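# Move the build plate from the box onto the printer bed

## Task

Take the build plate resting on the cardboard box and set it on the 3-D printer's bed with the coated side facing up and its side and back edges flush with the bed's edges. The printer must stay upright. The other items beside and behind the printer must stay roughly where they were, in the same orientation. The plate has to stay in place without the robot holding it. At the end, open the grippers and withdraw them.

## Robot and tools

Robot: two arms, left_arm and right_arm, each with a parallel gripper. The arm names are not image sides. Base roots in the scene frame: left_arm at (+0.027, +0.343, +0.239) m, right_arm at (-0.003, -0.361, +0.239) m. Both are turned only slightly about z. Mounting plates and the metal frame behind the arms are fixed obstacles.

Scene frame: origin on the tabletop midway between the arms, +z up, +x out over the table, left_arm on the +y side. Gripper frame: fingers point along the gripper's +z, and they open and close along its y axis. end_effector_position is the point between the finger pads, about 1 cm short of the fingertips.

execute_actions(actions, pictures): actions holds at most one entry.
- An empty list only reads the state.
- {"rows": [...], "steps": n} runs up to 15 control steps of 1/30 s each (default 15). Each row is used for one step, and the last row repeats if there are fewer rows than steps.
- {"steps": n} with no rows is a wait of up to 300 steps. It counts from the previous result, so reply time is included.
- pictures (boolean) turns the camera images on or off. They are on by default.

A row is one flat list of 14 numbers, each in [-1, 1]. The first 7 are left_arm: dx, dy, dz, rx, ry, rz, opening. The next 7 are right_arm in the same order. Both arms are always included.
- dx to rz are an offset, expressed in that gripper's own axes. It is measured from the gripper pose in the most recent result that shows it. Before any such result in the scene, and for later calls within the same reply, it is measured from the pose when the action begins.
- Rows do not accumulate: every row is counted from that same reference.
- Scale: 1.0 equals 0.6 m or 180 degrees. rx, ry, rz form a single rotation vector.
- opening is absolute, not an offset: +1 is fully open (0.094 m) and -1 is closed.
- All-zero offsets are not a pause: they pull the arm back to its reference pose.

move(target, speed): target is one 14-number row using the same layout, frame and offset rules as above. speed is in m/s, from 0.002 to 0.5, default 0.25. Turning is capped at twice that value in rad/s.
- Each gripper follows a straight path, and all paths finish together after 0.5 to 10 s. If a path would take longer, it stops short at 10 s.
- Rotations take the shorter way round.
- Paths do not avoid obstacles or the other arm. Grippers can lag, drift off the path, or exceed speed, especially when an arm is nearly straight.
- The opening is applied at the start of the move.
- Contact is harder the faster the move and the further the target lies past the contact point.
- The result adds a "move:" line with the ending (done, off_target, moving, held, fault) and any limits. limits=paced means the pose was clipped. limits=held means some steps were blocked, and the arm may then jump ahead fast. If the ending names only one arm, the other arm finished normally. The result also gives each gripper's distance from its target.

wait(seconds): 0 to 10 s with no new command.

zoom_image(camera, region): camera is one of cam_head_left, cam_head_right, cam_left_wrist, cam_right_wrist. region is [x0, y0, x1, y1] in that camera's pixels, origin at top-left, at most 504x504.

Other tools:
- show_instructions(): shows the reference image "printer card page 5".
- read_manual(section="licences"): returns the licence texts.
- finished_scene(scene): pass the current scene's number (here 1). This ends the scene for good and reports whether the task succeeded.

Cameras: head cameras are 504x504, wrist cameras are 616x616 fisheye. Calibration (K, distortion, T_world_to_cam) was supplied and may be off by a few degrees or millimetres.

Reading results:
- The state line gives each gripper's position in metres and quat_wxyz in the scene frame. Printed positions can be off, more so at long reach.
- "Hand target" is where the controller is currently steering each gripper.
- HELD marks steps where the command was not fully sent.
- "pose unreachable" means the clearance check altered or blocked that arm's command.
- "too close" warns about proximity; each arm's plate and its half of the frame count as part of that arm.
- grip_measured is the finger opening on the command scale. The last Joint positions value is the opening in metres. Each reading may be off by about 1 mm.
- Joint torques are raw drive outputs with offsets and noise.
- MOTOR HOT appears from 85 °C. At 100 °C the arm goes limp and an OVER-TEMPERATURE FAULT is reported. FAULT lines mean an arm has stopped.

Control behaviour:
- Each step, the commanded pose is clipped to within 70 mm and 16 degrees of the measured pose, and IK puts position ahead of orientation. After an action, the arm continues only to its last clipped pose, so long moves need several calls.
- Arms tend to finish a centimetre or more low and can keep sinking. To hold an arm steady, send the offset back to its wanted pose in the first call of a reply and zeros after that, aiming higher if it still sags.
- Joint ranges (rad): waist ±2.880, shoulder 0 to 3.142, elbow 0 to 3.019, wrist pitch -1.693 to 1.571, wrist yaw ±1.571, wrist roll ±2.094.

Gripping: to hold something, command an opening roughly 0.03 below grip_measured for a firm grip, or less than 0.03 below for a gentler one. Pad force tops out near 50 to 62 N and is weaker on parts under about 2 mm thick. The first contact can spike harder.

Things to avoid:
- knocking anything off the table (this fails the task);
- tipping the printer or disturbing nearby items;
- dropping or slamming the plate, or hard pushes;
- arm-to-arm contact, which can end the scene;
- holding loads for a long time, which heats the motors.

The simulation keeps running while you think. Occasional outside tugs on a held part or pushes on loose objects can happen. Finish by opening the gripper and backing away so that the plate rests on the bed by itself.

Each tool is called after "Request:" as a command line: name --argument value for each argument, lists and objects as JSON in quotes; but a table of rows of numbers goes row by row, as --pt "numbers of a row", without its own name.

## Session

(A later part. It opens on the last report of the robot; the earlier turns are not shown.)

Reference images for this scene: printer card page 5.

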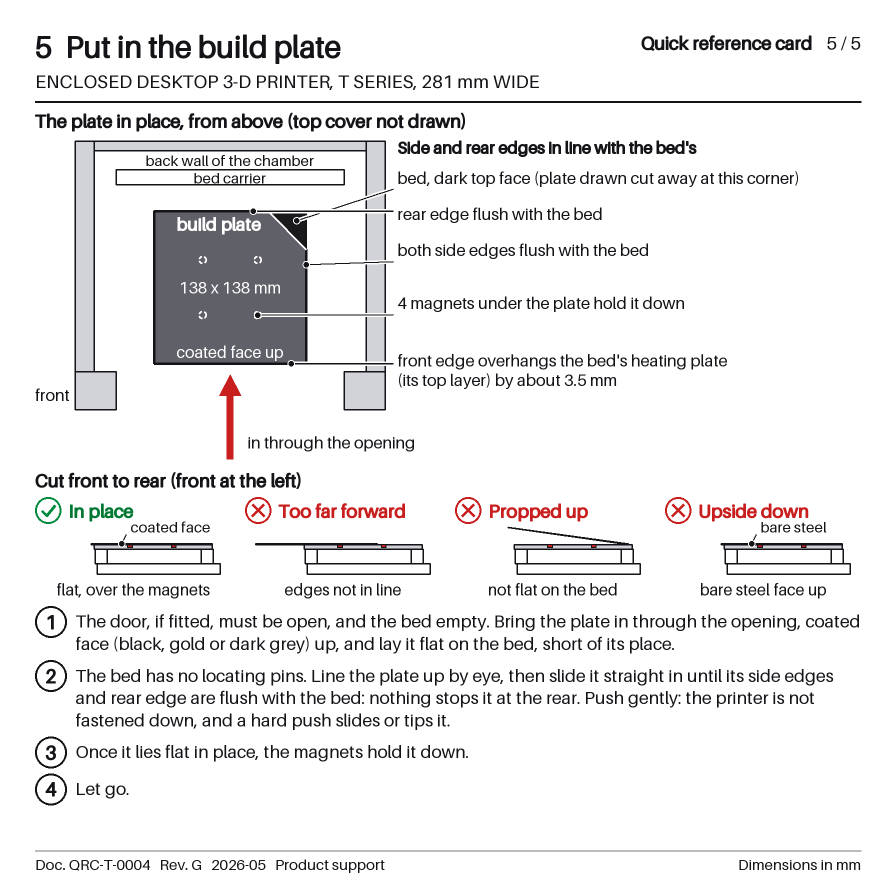

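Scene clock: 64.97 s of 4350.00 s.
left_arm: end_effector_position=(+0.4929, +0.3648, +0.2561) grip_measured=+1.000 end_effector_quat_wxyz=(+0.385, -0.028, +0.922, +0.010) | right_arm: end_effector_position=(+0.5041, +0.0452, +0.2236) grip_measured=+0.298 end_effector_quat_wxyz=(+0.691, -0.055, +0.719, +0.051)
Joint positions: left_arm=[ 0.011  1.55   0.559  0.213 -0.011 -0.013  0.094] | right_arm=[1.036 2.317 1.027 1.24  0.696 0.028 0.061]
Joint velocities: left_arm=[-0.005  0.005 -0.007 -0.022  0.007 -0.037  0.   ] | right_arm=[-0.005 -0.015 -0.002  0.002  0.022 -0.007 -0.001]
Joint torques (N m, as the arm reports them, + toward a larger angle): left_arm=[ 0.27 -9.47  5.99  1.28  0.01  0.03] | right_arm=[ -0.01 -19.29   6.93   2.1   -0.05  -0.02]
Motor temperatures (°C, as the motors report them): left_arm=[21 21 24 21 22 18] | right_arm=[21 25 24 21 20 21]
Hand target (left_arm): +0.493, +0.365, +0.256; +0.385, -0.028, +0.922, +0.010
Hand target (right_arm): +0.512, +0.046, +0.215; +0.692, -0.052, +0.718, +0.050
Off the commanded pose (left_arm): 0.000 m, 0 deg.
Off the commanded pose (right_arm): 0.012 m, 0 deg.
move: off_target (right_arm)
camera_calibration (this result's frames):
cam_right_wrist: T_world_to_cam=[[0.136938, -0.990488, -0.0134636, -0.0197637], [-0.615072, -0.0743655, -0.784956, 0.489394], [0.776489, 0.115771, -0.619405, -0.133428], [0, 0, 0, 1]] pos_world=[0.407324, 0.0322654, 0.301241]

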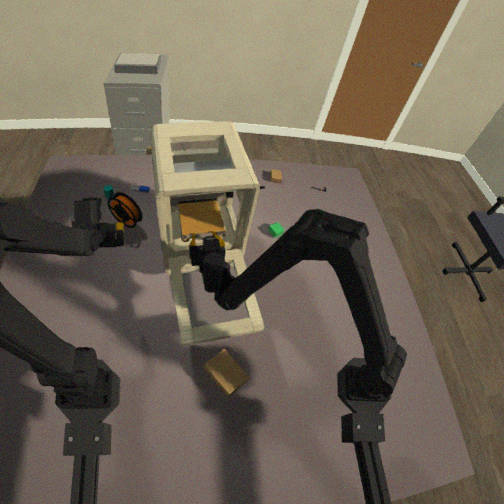

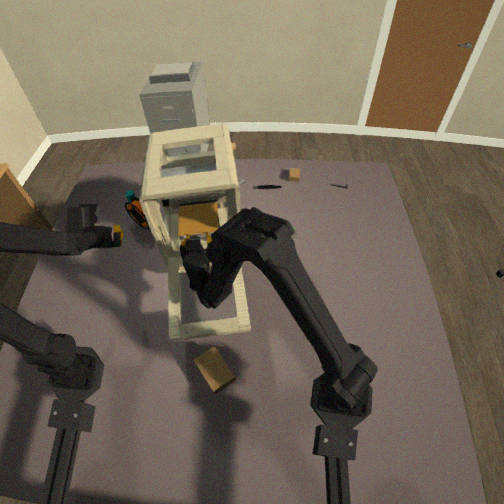

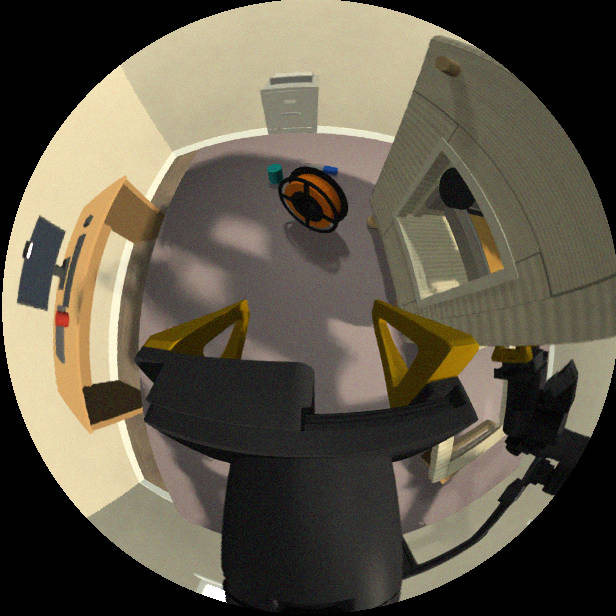

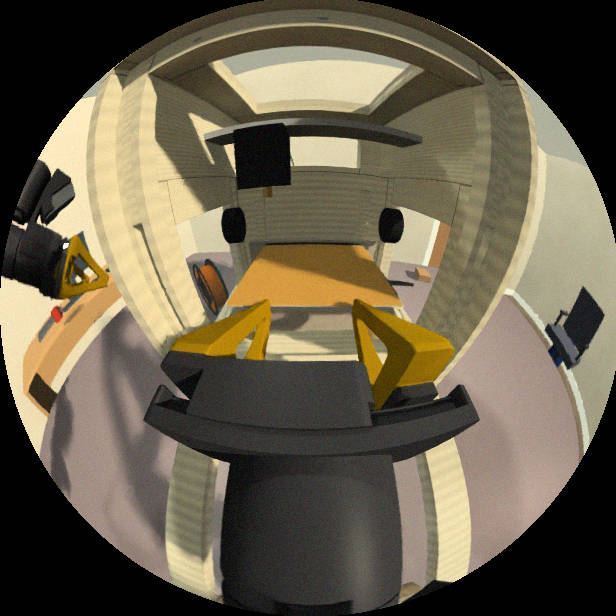

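About 6 mm left; shift slightly right.

Request:
move --target '[0,0,0,0,0,0,1,0.015,-0.004,0.023,0,0,0,0.3]' --speed 0.012

Request:
zoom_image --camera "cam_right_wrist" --region '[200,200,420,340]'

Scene clock: 68.30 s of 4350.00 s.
left_arm: end_effector_position=(+0.4929, +0.3648, +0.2561) grip_measured=+1.000 end_effector_quat_wxyz=(+0.385, -0.028, +0.922, +0.010) | right_arm: end_effector_position=(+0.5094, +0.0440, +0.2240) grip_measured=+0.298 end_effector_quat_wxyz=(+0.692, -0.056, +0.718, +0.054)
Joint positions: left_arm=[ 0.011  1.55   0.559  0.213 -0.011 -0.013  0.094] | right_arm=[1.025 2.319 1.033 1.24  0.679 0.028 0.061]
Joint velocities: left_arm=[-0.015 -0.005 -0.002 -0.002 -0.022  0.007  0.   ] | right_arm=[ 0.005  0.005 -0.007 -0.022  0.022  0.022 -0.   ]
Joint torques (N m, as the arm reports them, + toward a larger angle): left_arm=[  0.07 -10.17   5.95   1.15   0.01  -0.01] | right_arm=[  1.19 -19.25   7.01   1.96  -0.09  -0.01]
Motor temperatures (°C, as the motors report them): left_arm=[21 21 24 21 22 18] | right_arm=[21 25 24 21 20 21]
Hand target (left_arm): +0.493, +0.365, +0.256; +0.385, -0.028, +0.922, +0.010
Hand target (right_arm): +0.517, +0.044, +0.214; +0.691, -0.055, +0.719, +0.051
Off the commanded pose (left_arm): 0.000 m, 0 deg.
Off the commanded pose (right_arm): 0.013 m, 0 deg.
move: off_target (right_arm)
camera_calibration (this result's frames):
cam_right_wrist: T_world_to_cam=[[0.142982, -0.989587, -0.016554, -0.0241669], [-0.613088, -0.0754276, -0.786406, 0.492257], [0.776968, 0.122591, -0.617489, -0.138166], [0, 0, 0, 1]] pos_world=[0.412603, 0.0301524, 0.301398]

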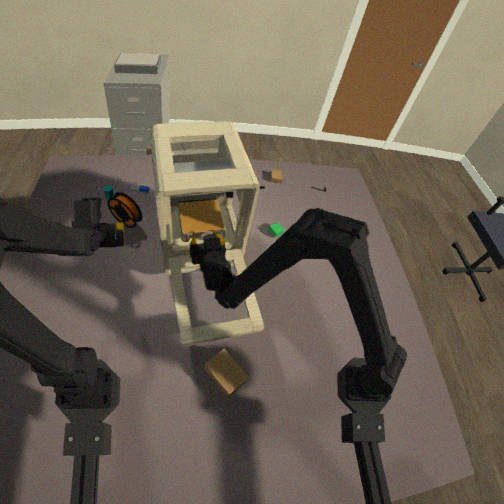

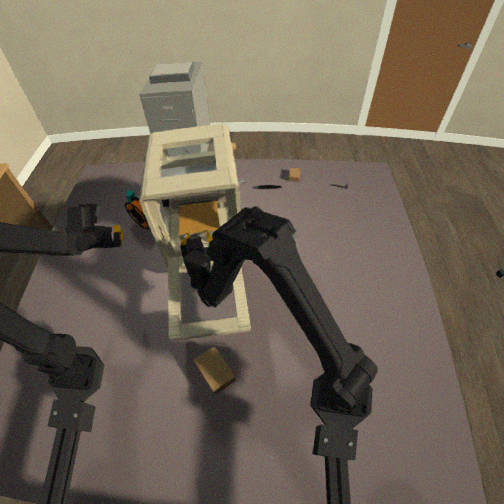

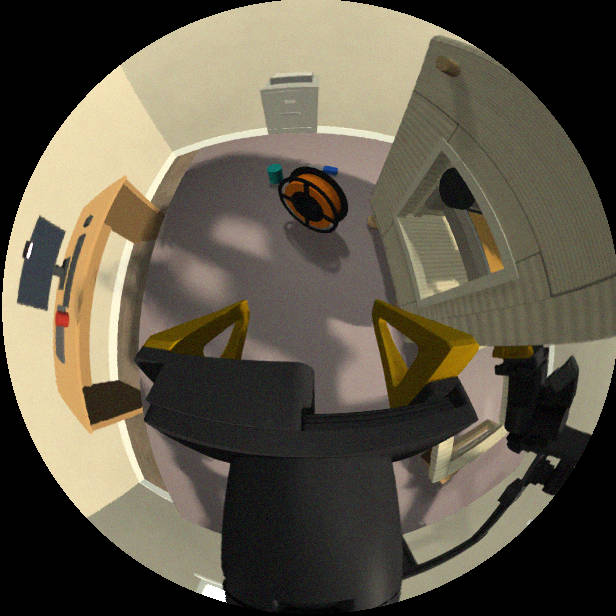

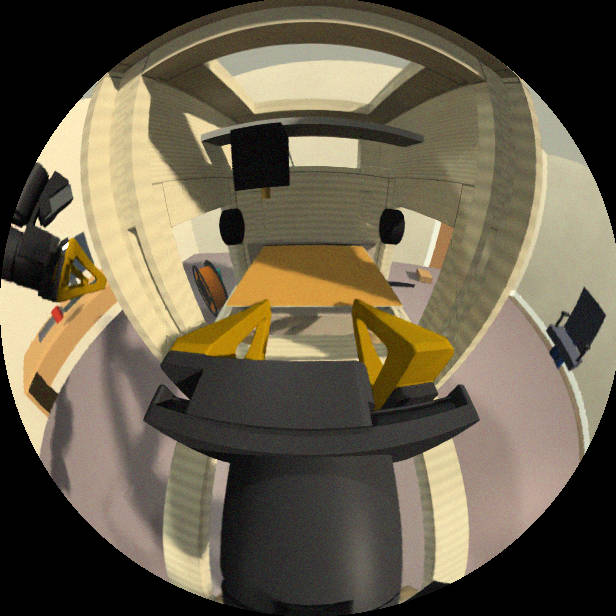

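Region (200, 200, 420, 340) of cam_right_wrist's 616x616 image, scaled by 2.291, with more detail than that image has; it fills the top 321 rows of this view, and the rest is white.

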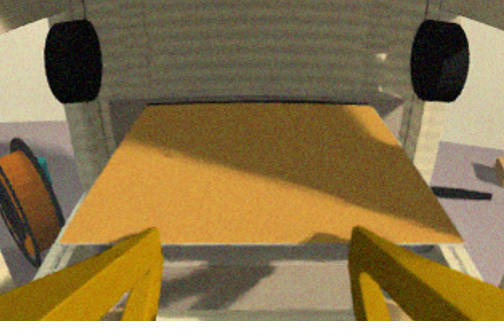

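Request:
move --target '[0,0,0,0,0,0,1,0.016,-0.001,0.021,0.003,0,0,0.3]' --speed 0.012

Request:
zoom_image --camera "cam_right_wrist" --region '[200,200,420,340]'

Scene clock: 71.13 s of 4350.00 s.
left_arm: end_effector_position=(+0.4929, +0.3648, +0.2561) grip_measured=+1.000 end_effector_quat_wxyz=(+0.385, -0.028, +0.922, +0.010) | right_arm: end_effector_position=(+0.5131, +0.0445, +0.2246) grip_measured=+0.298 end_effector_quat_wxyz=(+0.693, -0.053, +0.716, +0.055)
Joint positions: left_arm=[ 0.011  1.55   0.559  0.213 -0.011 -0.013  0.094] | right_arm=[1.022 2.323 1.044 1.24  0.678 0.028 0.061]
Joint velocities: left_arm=[-0.005 -0.015  0.007 -0.002 -0.007  0.051  0.   ] | right_arm=[-0.034 -0.005 -0.007  0.012 -0.051 -0.066  0.   ]
Joint torques (N m, as the arm reports them, + toward a larger angle): left_arm=[ 0.37 -9.49  5.62  1.31 -0.04 -0.03] | right_arm=[ -0.41 -19.66   7.22   1.72  -0.1    0.01]
Motor temperatures (°C, as the motors report them): left_arm=[21 21 24 21 22 18] | right_arm=[21 25 24 21 20 21]
Hand target (left_arm): +0.493, +0.365, +0.256; +0.385, -0.028, +0.922, +0.010
Hand target (right_arm): +0.521, +0.045, +0.214; +0.692, -0.053, +0.718, +0.051
Off the commanded pose (left_arm): 0.000 m, 0 deg.
Off the commanded pose (right_arm): 0.014 m, 0 deg.
move: off_target (right_arm)
camera_calibration (this result's frames):
cam_right_wrist: T_world_to_cam=[[0.139645, -0.98999, -0.0204527, -0.021576], [-0.610118, -0.0697561, -0.789234, 0.493934], [0.779907, 0.122691, -0.613752, -0.143089], [0, 0, 0, 1]] pos_world=[0.415968, 0.0306506, 0.301567]

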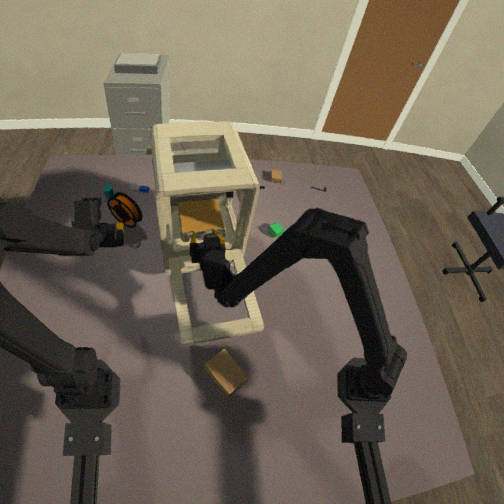

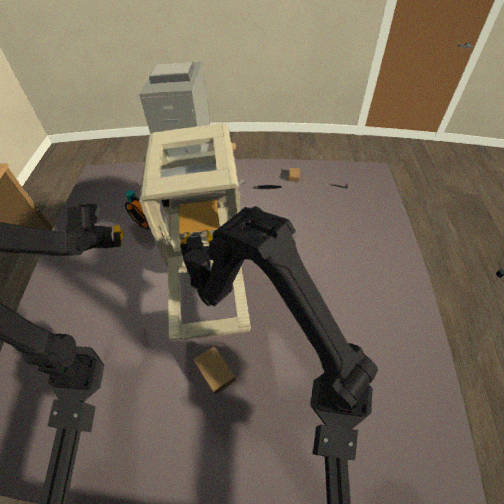

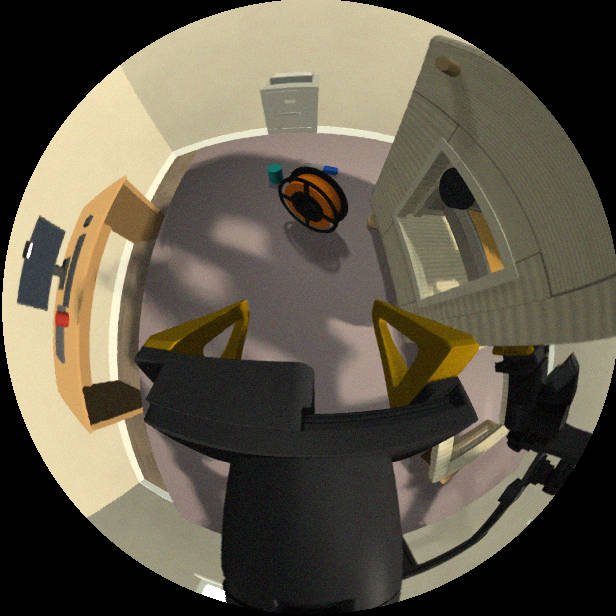

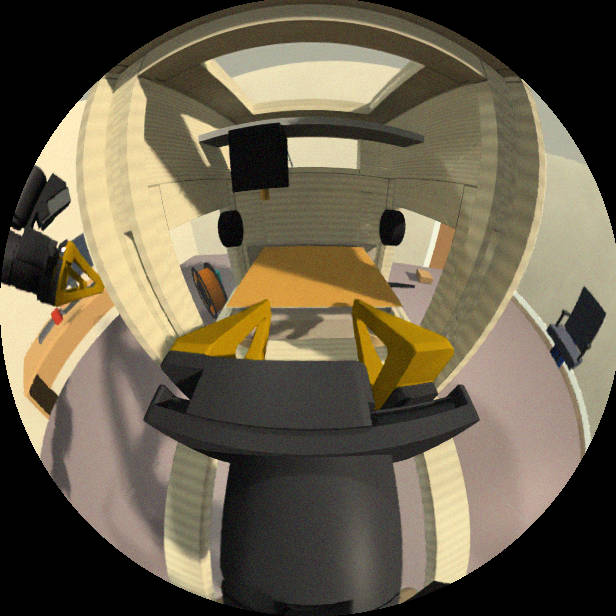

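Region (200, 200, 420, 340) of cam_right_wrist's 616x616 image, scaled by 2.291, with more detail than that image has; it fills the top 321 rows of this view, and the rest is white.

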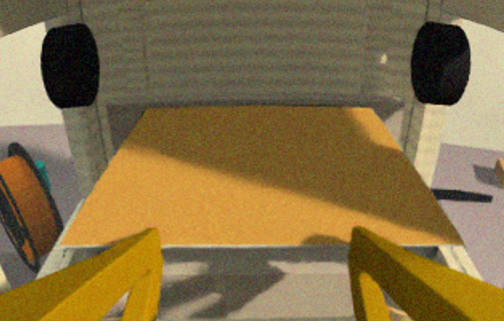

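Request:
move --target '[0,0,0,0,0,0,1,0.017,0.001,0.017,0.003,0,0,0.3]' --speed 0.012

Request:
zoom_image --camera "cam_right_wrist" --region '[200,200,420,340]'

Request:
move --target '[0,0,0,0,0,0,1,-0.06,0,-0.25,0,0,0,0.3]' --speed 0.15

Request:
zoom_image --camera "cam_head_left" --region '[160,180,250,270]'

Scene clock: 75.03 s of 4350.00 s.
left_arm: end_effector_position=(+0.4929, +0.3648, +0.2561) grip_measured=+1.000 end_effector_quat_wxyz=(+0.385, -0.028, +0.922, +0.010) | right_arm: end_effector_position=(+0.5156, +0.0464, +0.2254) grip_measured=+0.298 end_effector_quat_wxyz=(+0.695, -0.051, +0.715, +0.056)
Joint positions: left_arm=[ 0.011  1.55   0.559  0.213 -0.011 -0.013  0.094] | right_arm=[1.021 2.327 1.053 1.24  0.678 0.028 0.061]
Joint velocities: left_arm=[-0.015 -0.005 -0.002 -0.002  0.007  0.066  0.   ] | right_arm=[-0.015 -0.005 -0.027 -0.002  0.066 -0.051 -0.001]
Joint torques (N m, as the arm reports them, + toward a larger angle): left_arm=[  1.01 -10.09   5.68   1.05  -0.04  -0.09] | right_arm=[  0.8  -19.23   6.94   1.8    0.17   0.03]
Motor temperatures (°C, as the motors report them): left_arm=[21 21 24 21 22 18] | right_arm=[21 26 24 21 20 21]
Hand target (left_arm): +0.493, +0.365, +0.256; +0.385, -0.028, +0.922, +0.010
Hand target (right_arm): +0.522, +0.046, +0.214; +0.694, -0.050, +0.717, +0.052
Off the commanded pose (left_arm): 0.000 m, 0 deg.
Off the commanded pose (right_arm): 0.013 m, 1 deg.
move: off_target (right_arm)
camera_calibration (this result's frames):
cam_right_wrist: T_world_to_cam=[[0.138968, -0.989998, -0.0243421, -0.0187604], [-0.606919, -0.0657195, -0.792042, 0.494954], [0.78252, 0.124842, -0.609981, -0.147056], [0, 0, 0, 1]] pos_world=[0.418078, 0.0323141, 0.301866]

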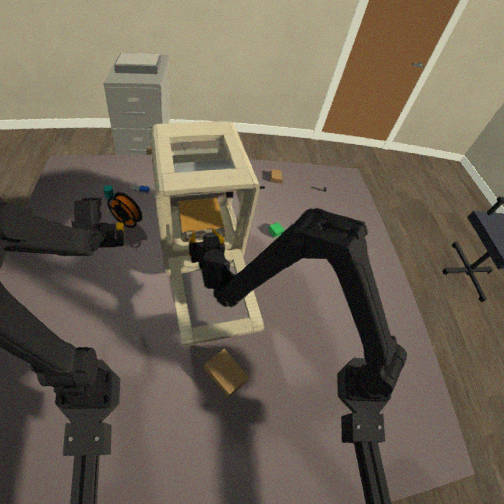

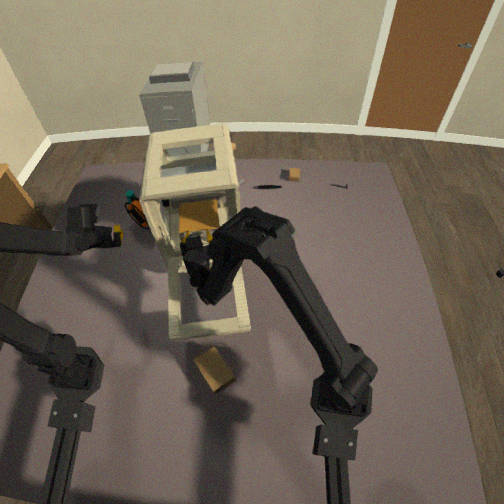

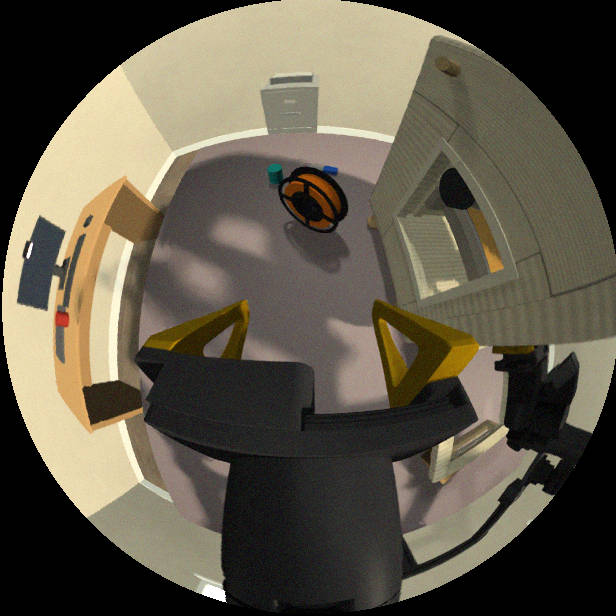

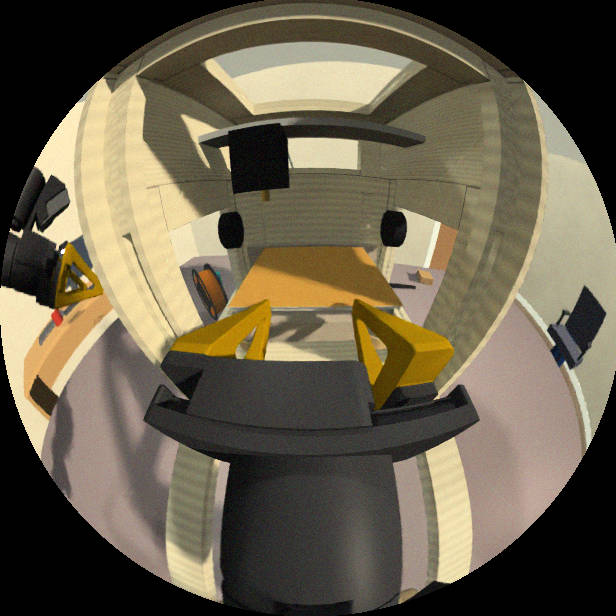

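Region (200, 200, 420, 340) of cam_right_wrist's 616x616 image, scaled by 2.291, with more detail than that image has; it fills the top 321 rows of this view, and the rest is white.

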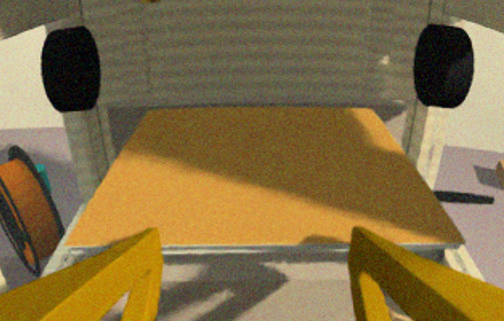

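Scene clock: 76.47 s of 4350.00 s.
left_arm: end_effector_position=(+0.4929, +0.3648, +0.2561) grip_measured=+1.000 end_effector_quat_wxyz=(+0.385, -0.028, +0.922, +0.010) | right_arm: end_effector_position=(+0.3677, +0.0260, +0.2558) grip_measured=+0.298 end_effector_quat_wxyz=(+0.690, -0.065, +0.719, +0.046)
Joint positions: left_arm=[ 0.011  1.55   0.559  0.213 -0.011 -0.013  0.094] | right_arm=[1.252 2.158 0.72  1.371 0.904 0.028 0.061]
Joint velocities: left_arm=[-0.005 -0.005 -0.012 -0.022 -0.007  0.022  0.   ] | right_arm=[-0.005 -0.005 -0.002 -0.017  0.022  0.081  0.001]
Joint torques (N m, as the arm reports them, + toward a larger angle): left_arm=[  0.78 -10.09   5.7    1.37   0.01  -0.06] | right_arm=[  0.16 -19.5    2.88   2.41   0.29   0.08]
Motor temperatures (°C, as the motors report them): left_arm=[21 21 24 21 22 18] | right_arm=[21 26 24 21 20 21]
Hand target (left_arm): +0.493, +0.365, +0.256; +0.385, -0.028, +0.922, +0.010
Hand target (right_arm): +0.369, +0.025, +0.266; +0.696, -0.052, +0.714, +0.055
Off the commanded pose (left_arm): 0.000 m, 0 deg.
Off the commanded pose (right_arm): 0.010 m, 2 deg.
move: done
camera_calibration (this result's frames):
cam_right_wrist: T_world_to_cam=[[0.145626, -0.989307, 0.00806018, -0.0284166], [-0.614829, -0.0968798, -0.782688, 0.42934], [0.775099, 0.109024, -0.622363, -0.00388364], [0, 0, 0, 1]] pos_world=[0.271119, 0.013905, 0.333851]

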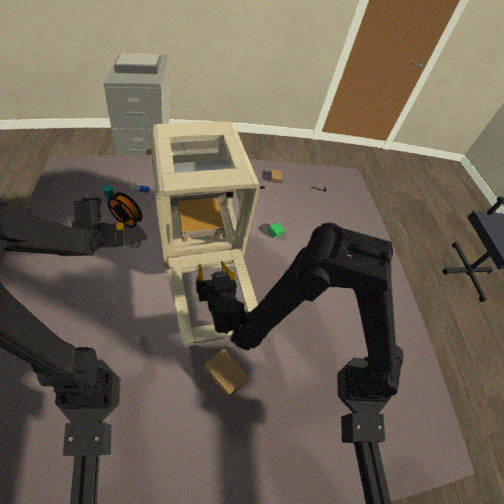

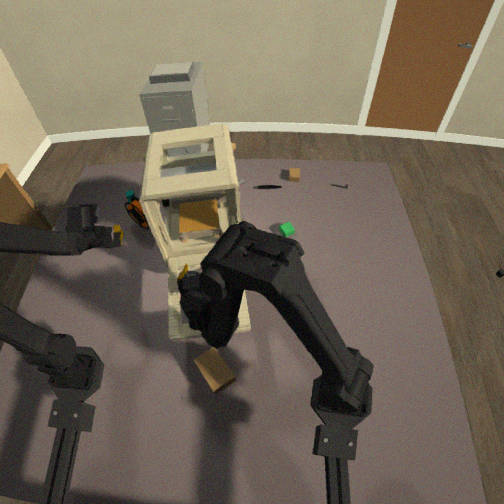

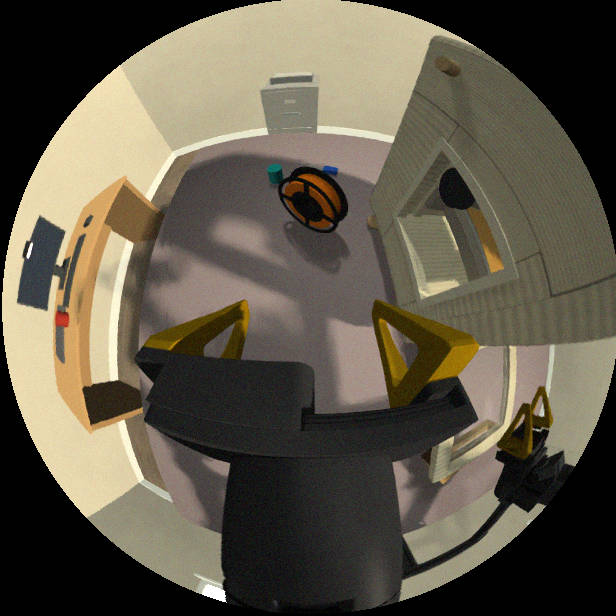

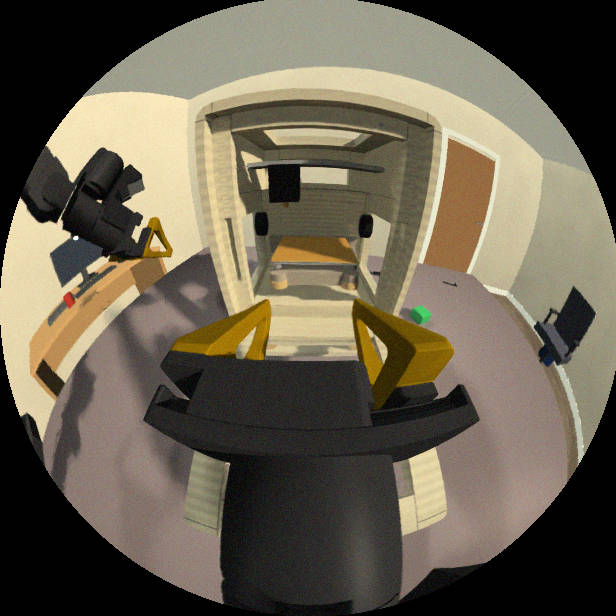

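Region (160, 180, 250, 270) of cam_head_left's 504x504 image, scaled by 5.600, with more detail than that image has.

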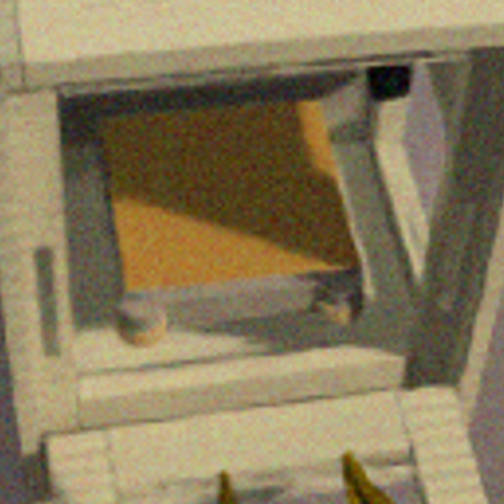

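Request:
finished_scene --scene 2

The scene is finished: the task was done.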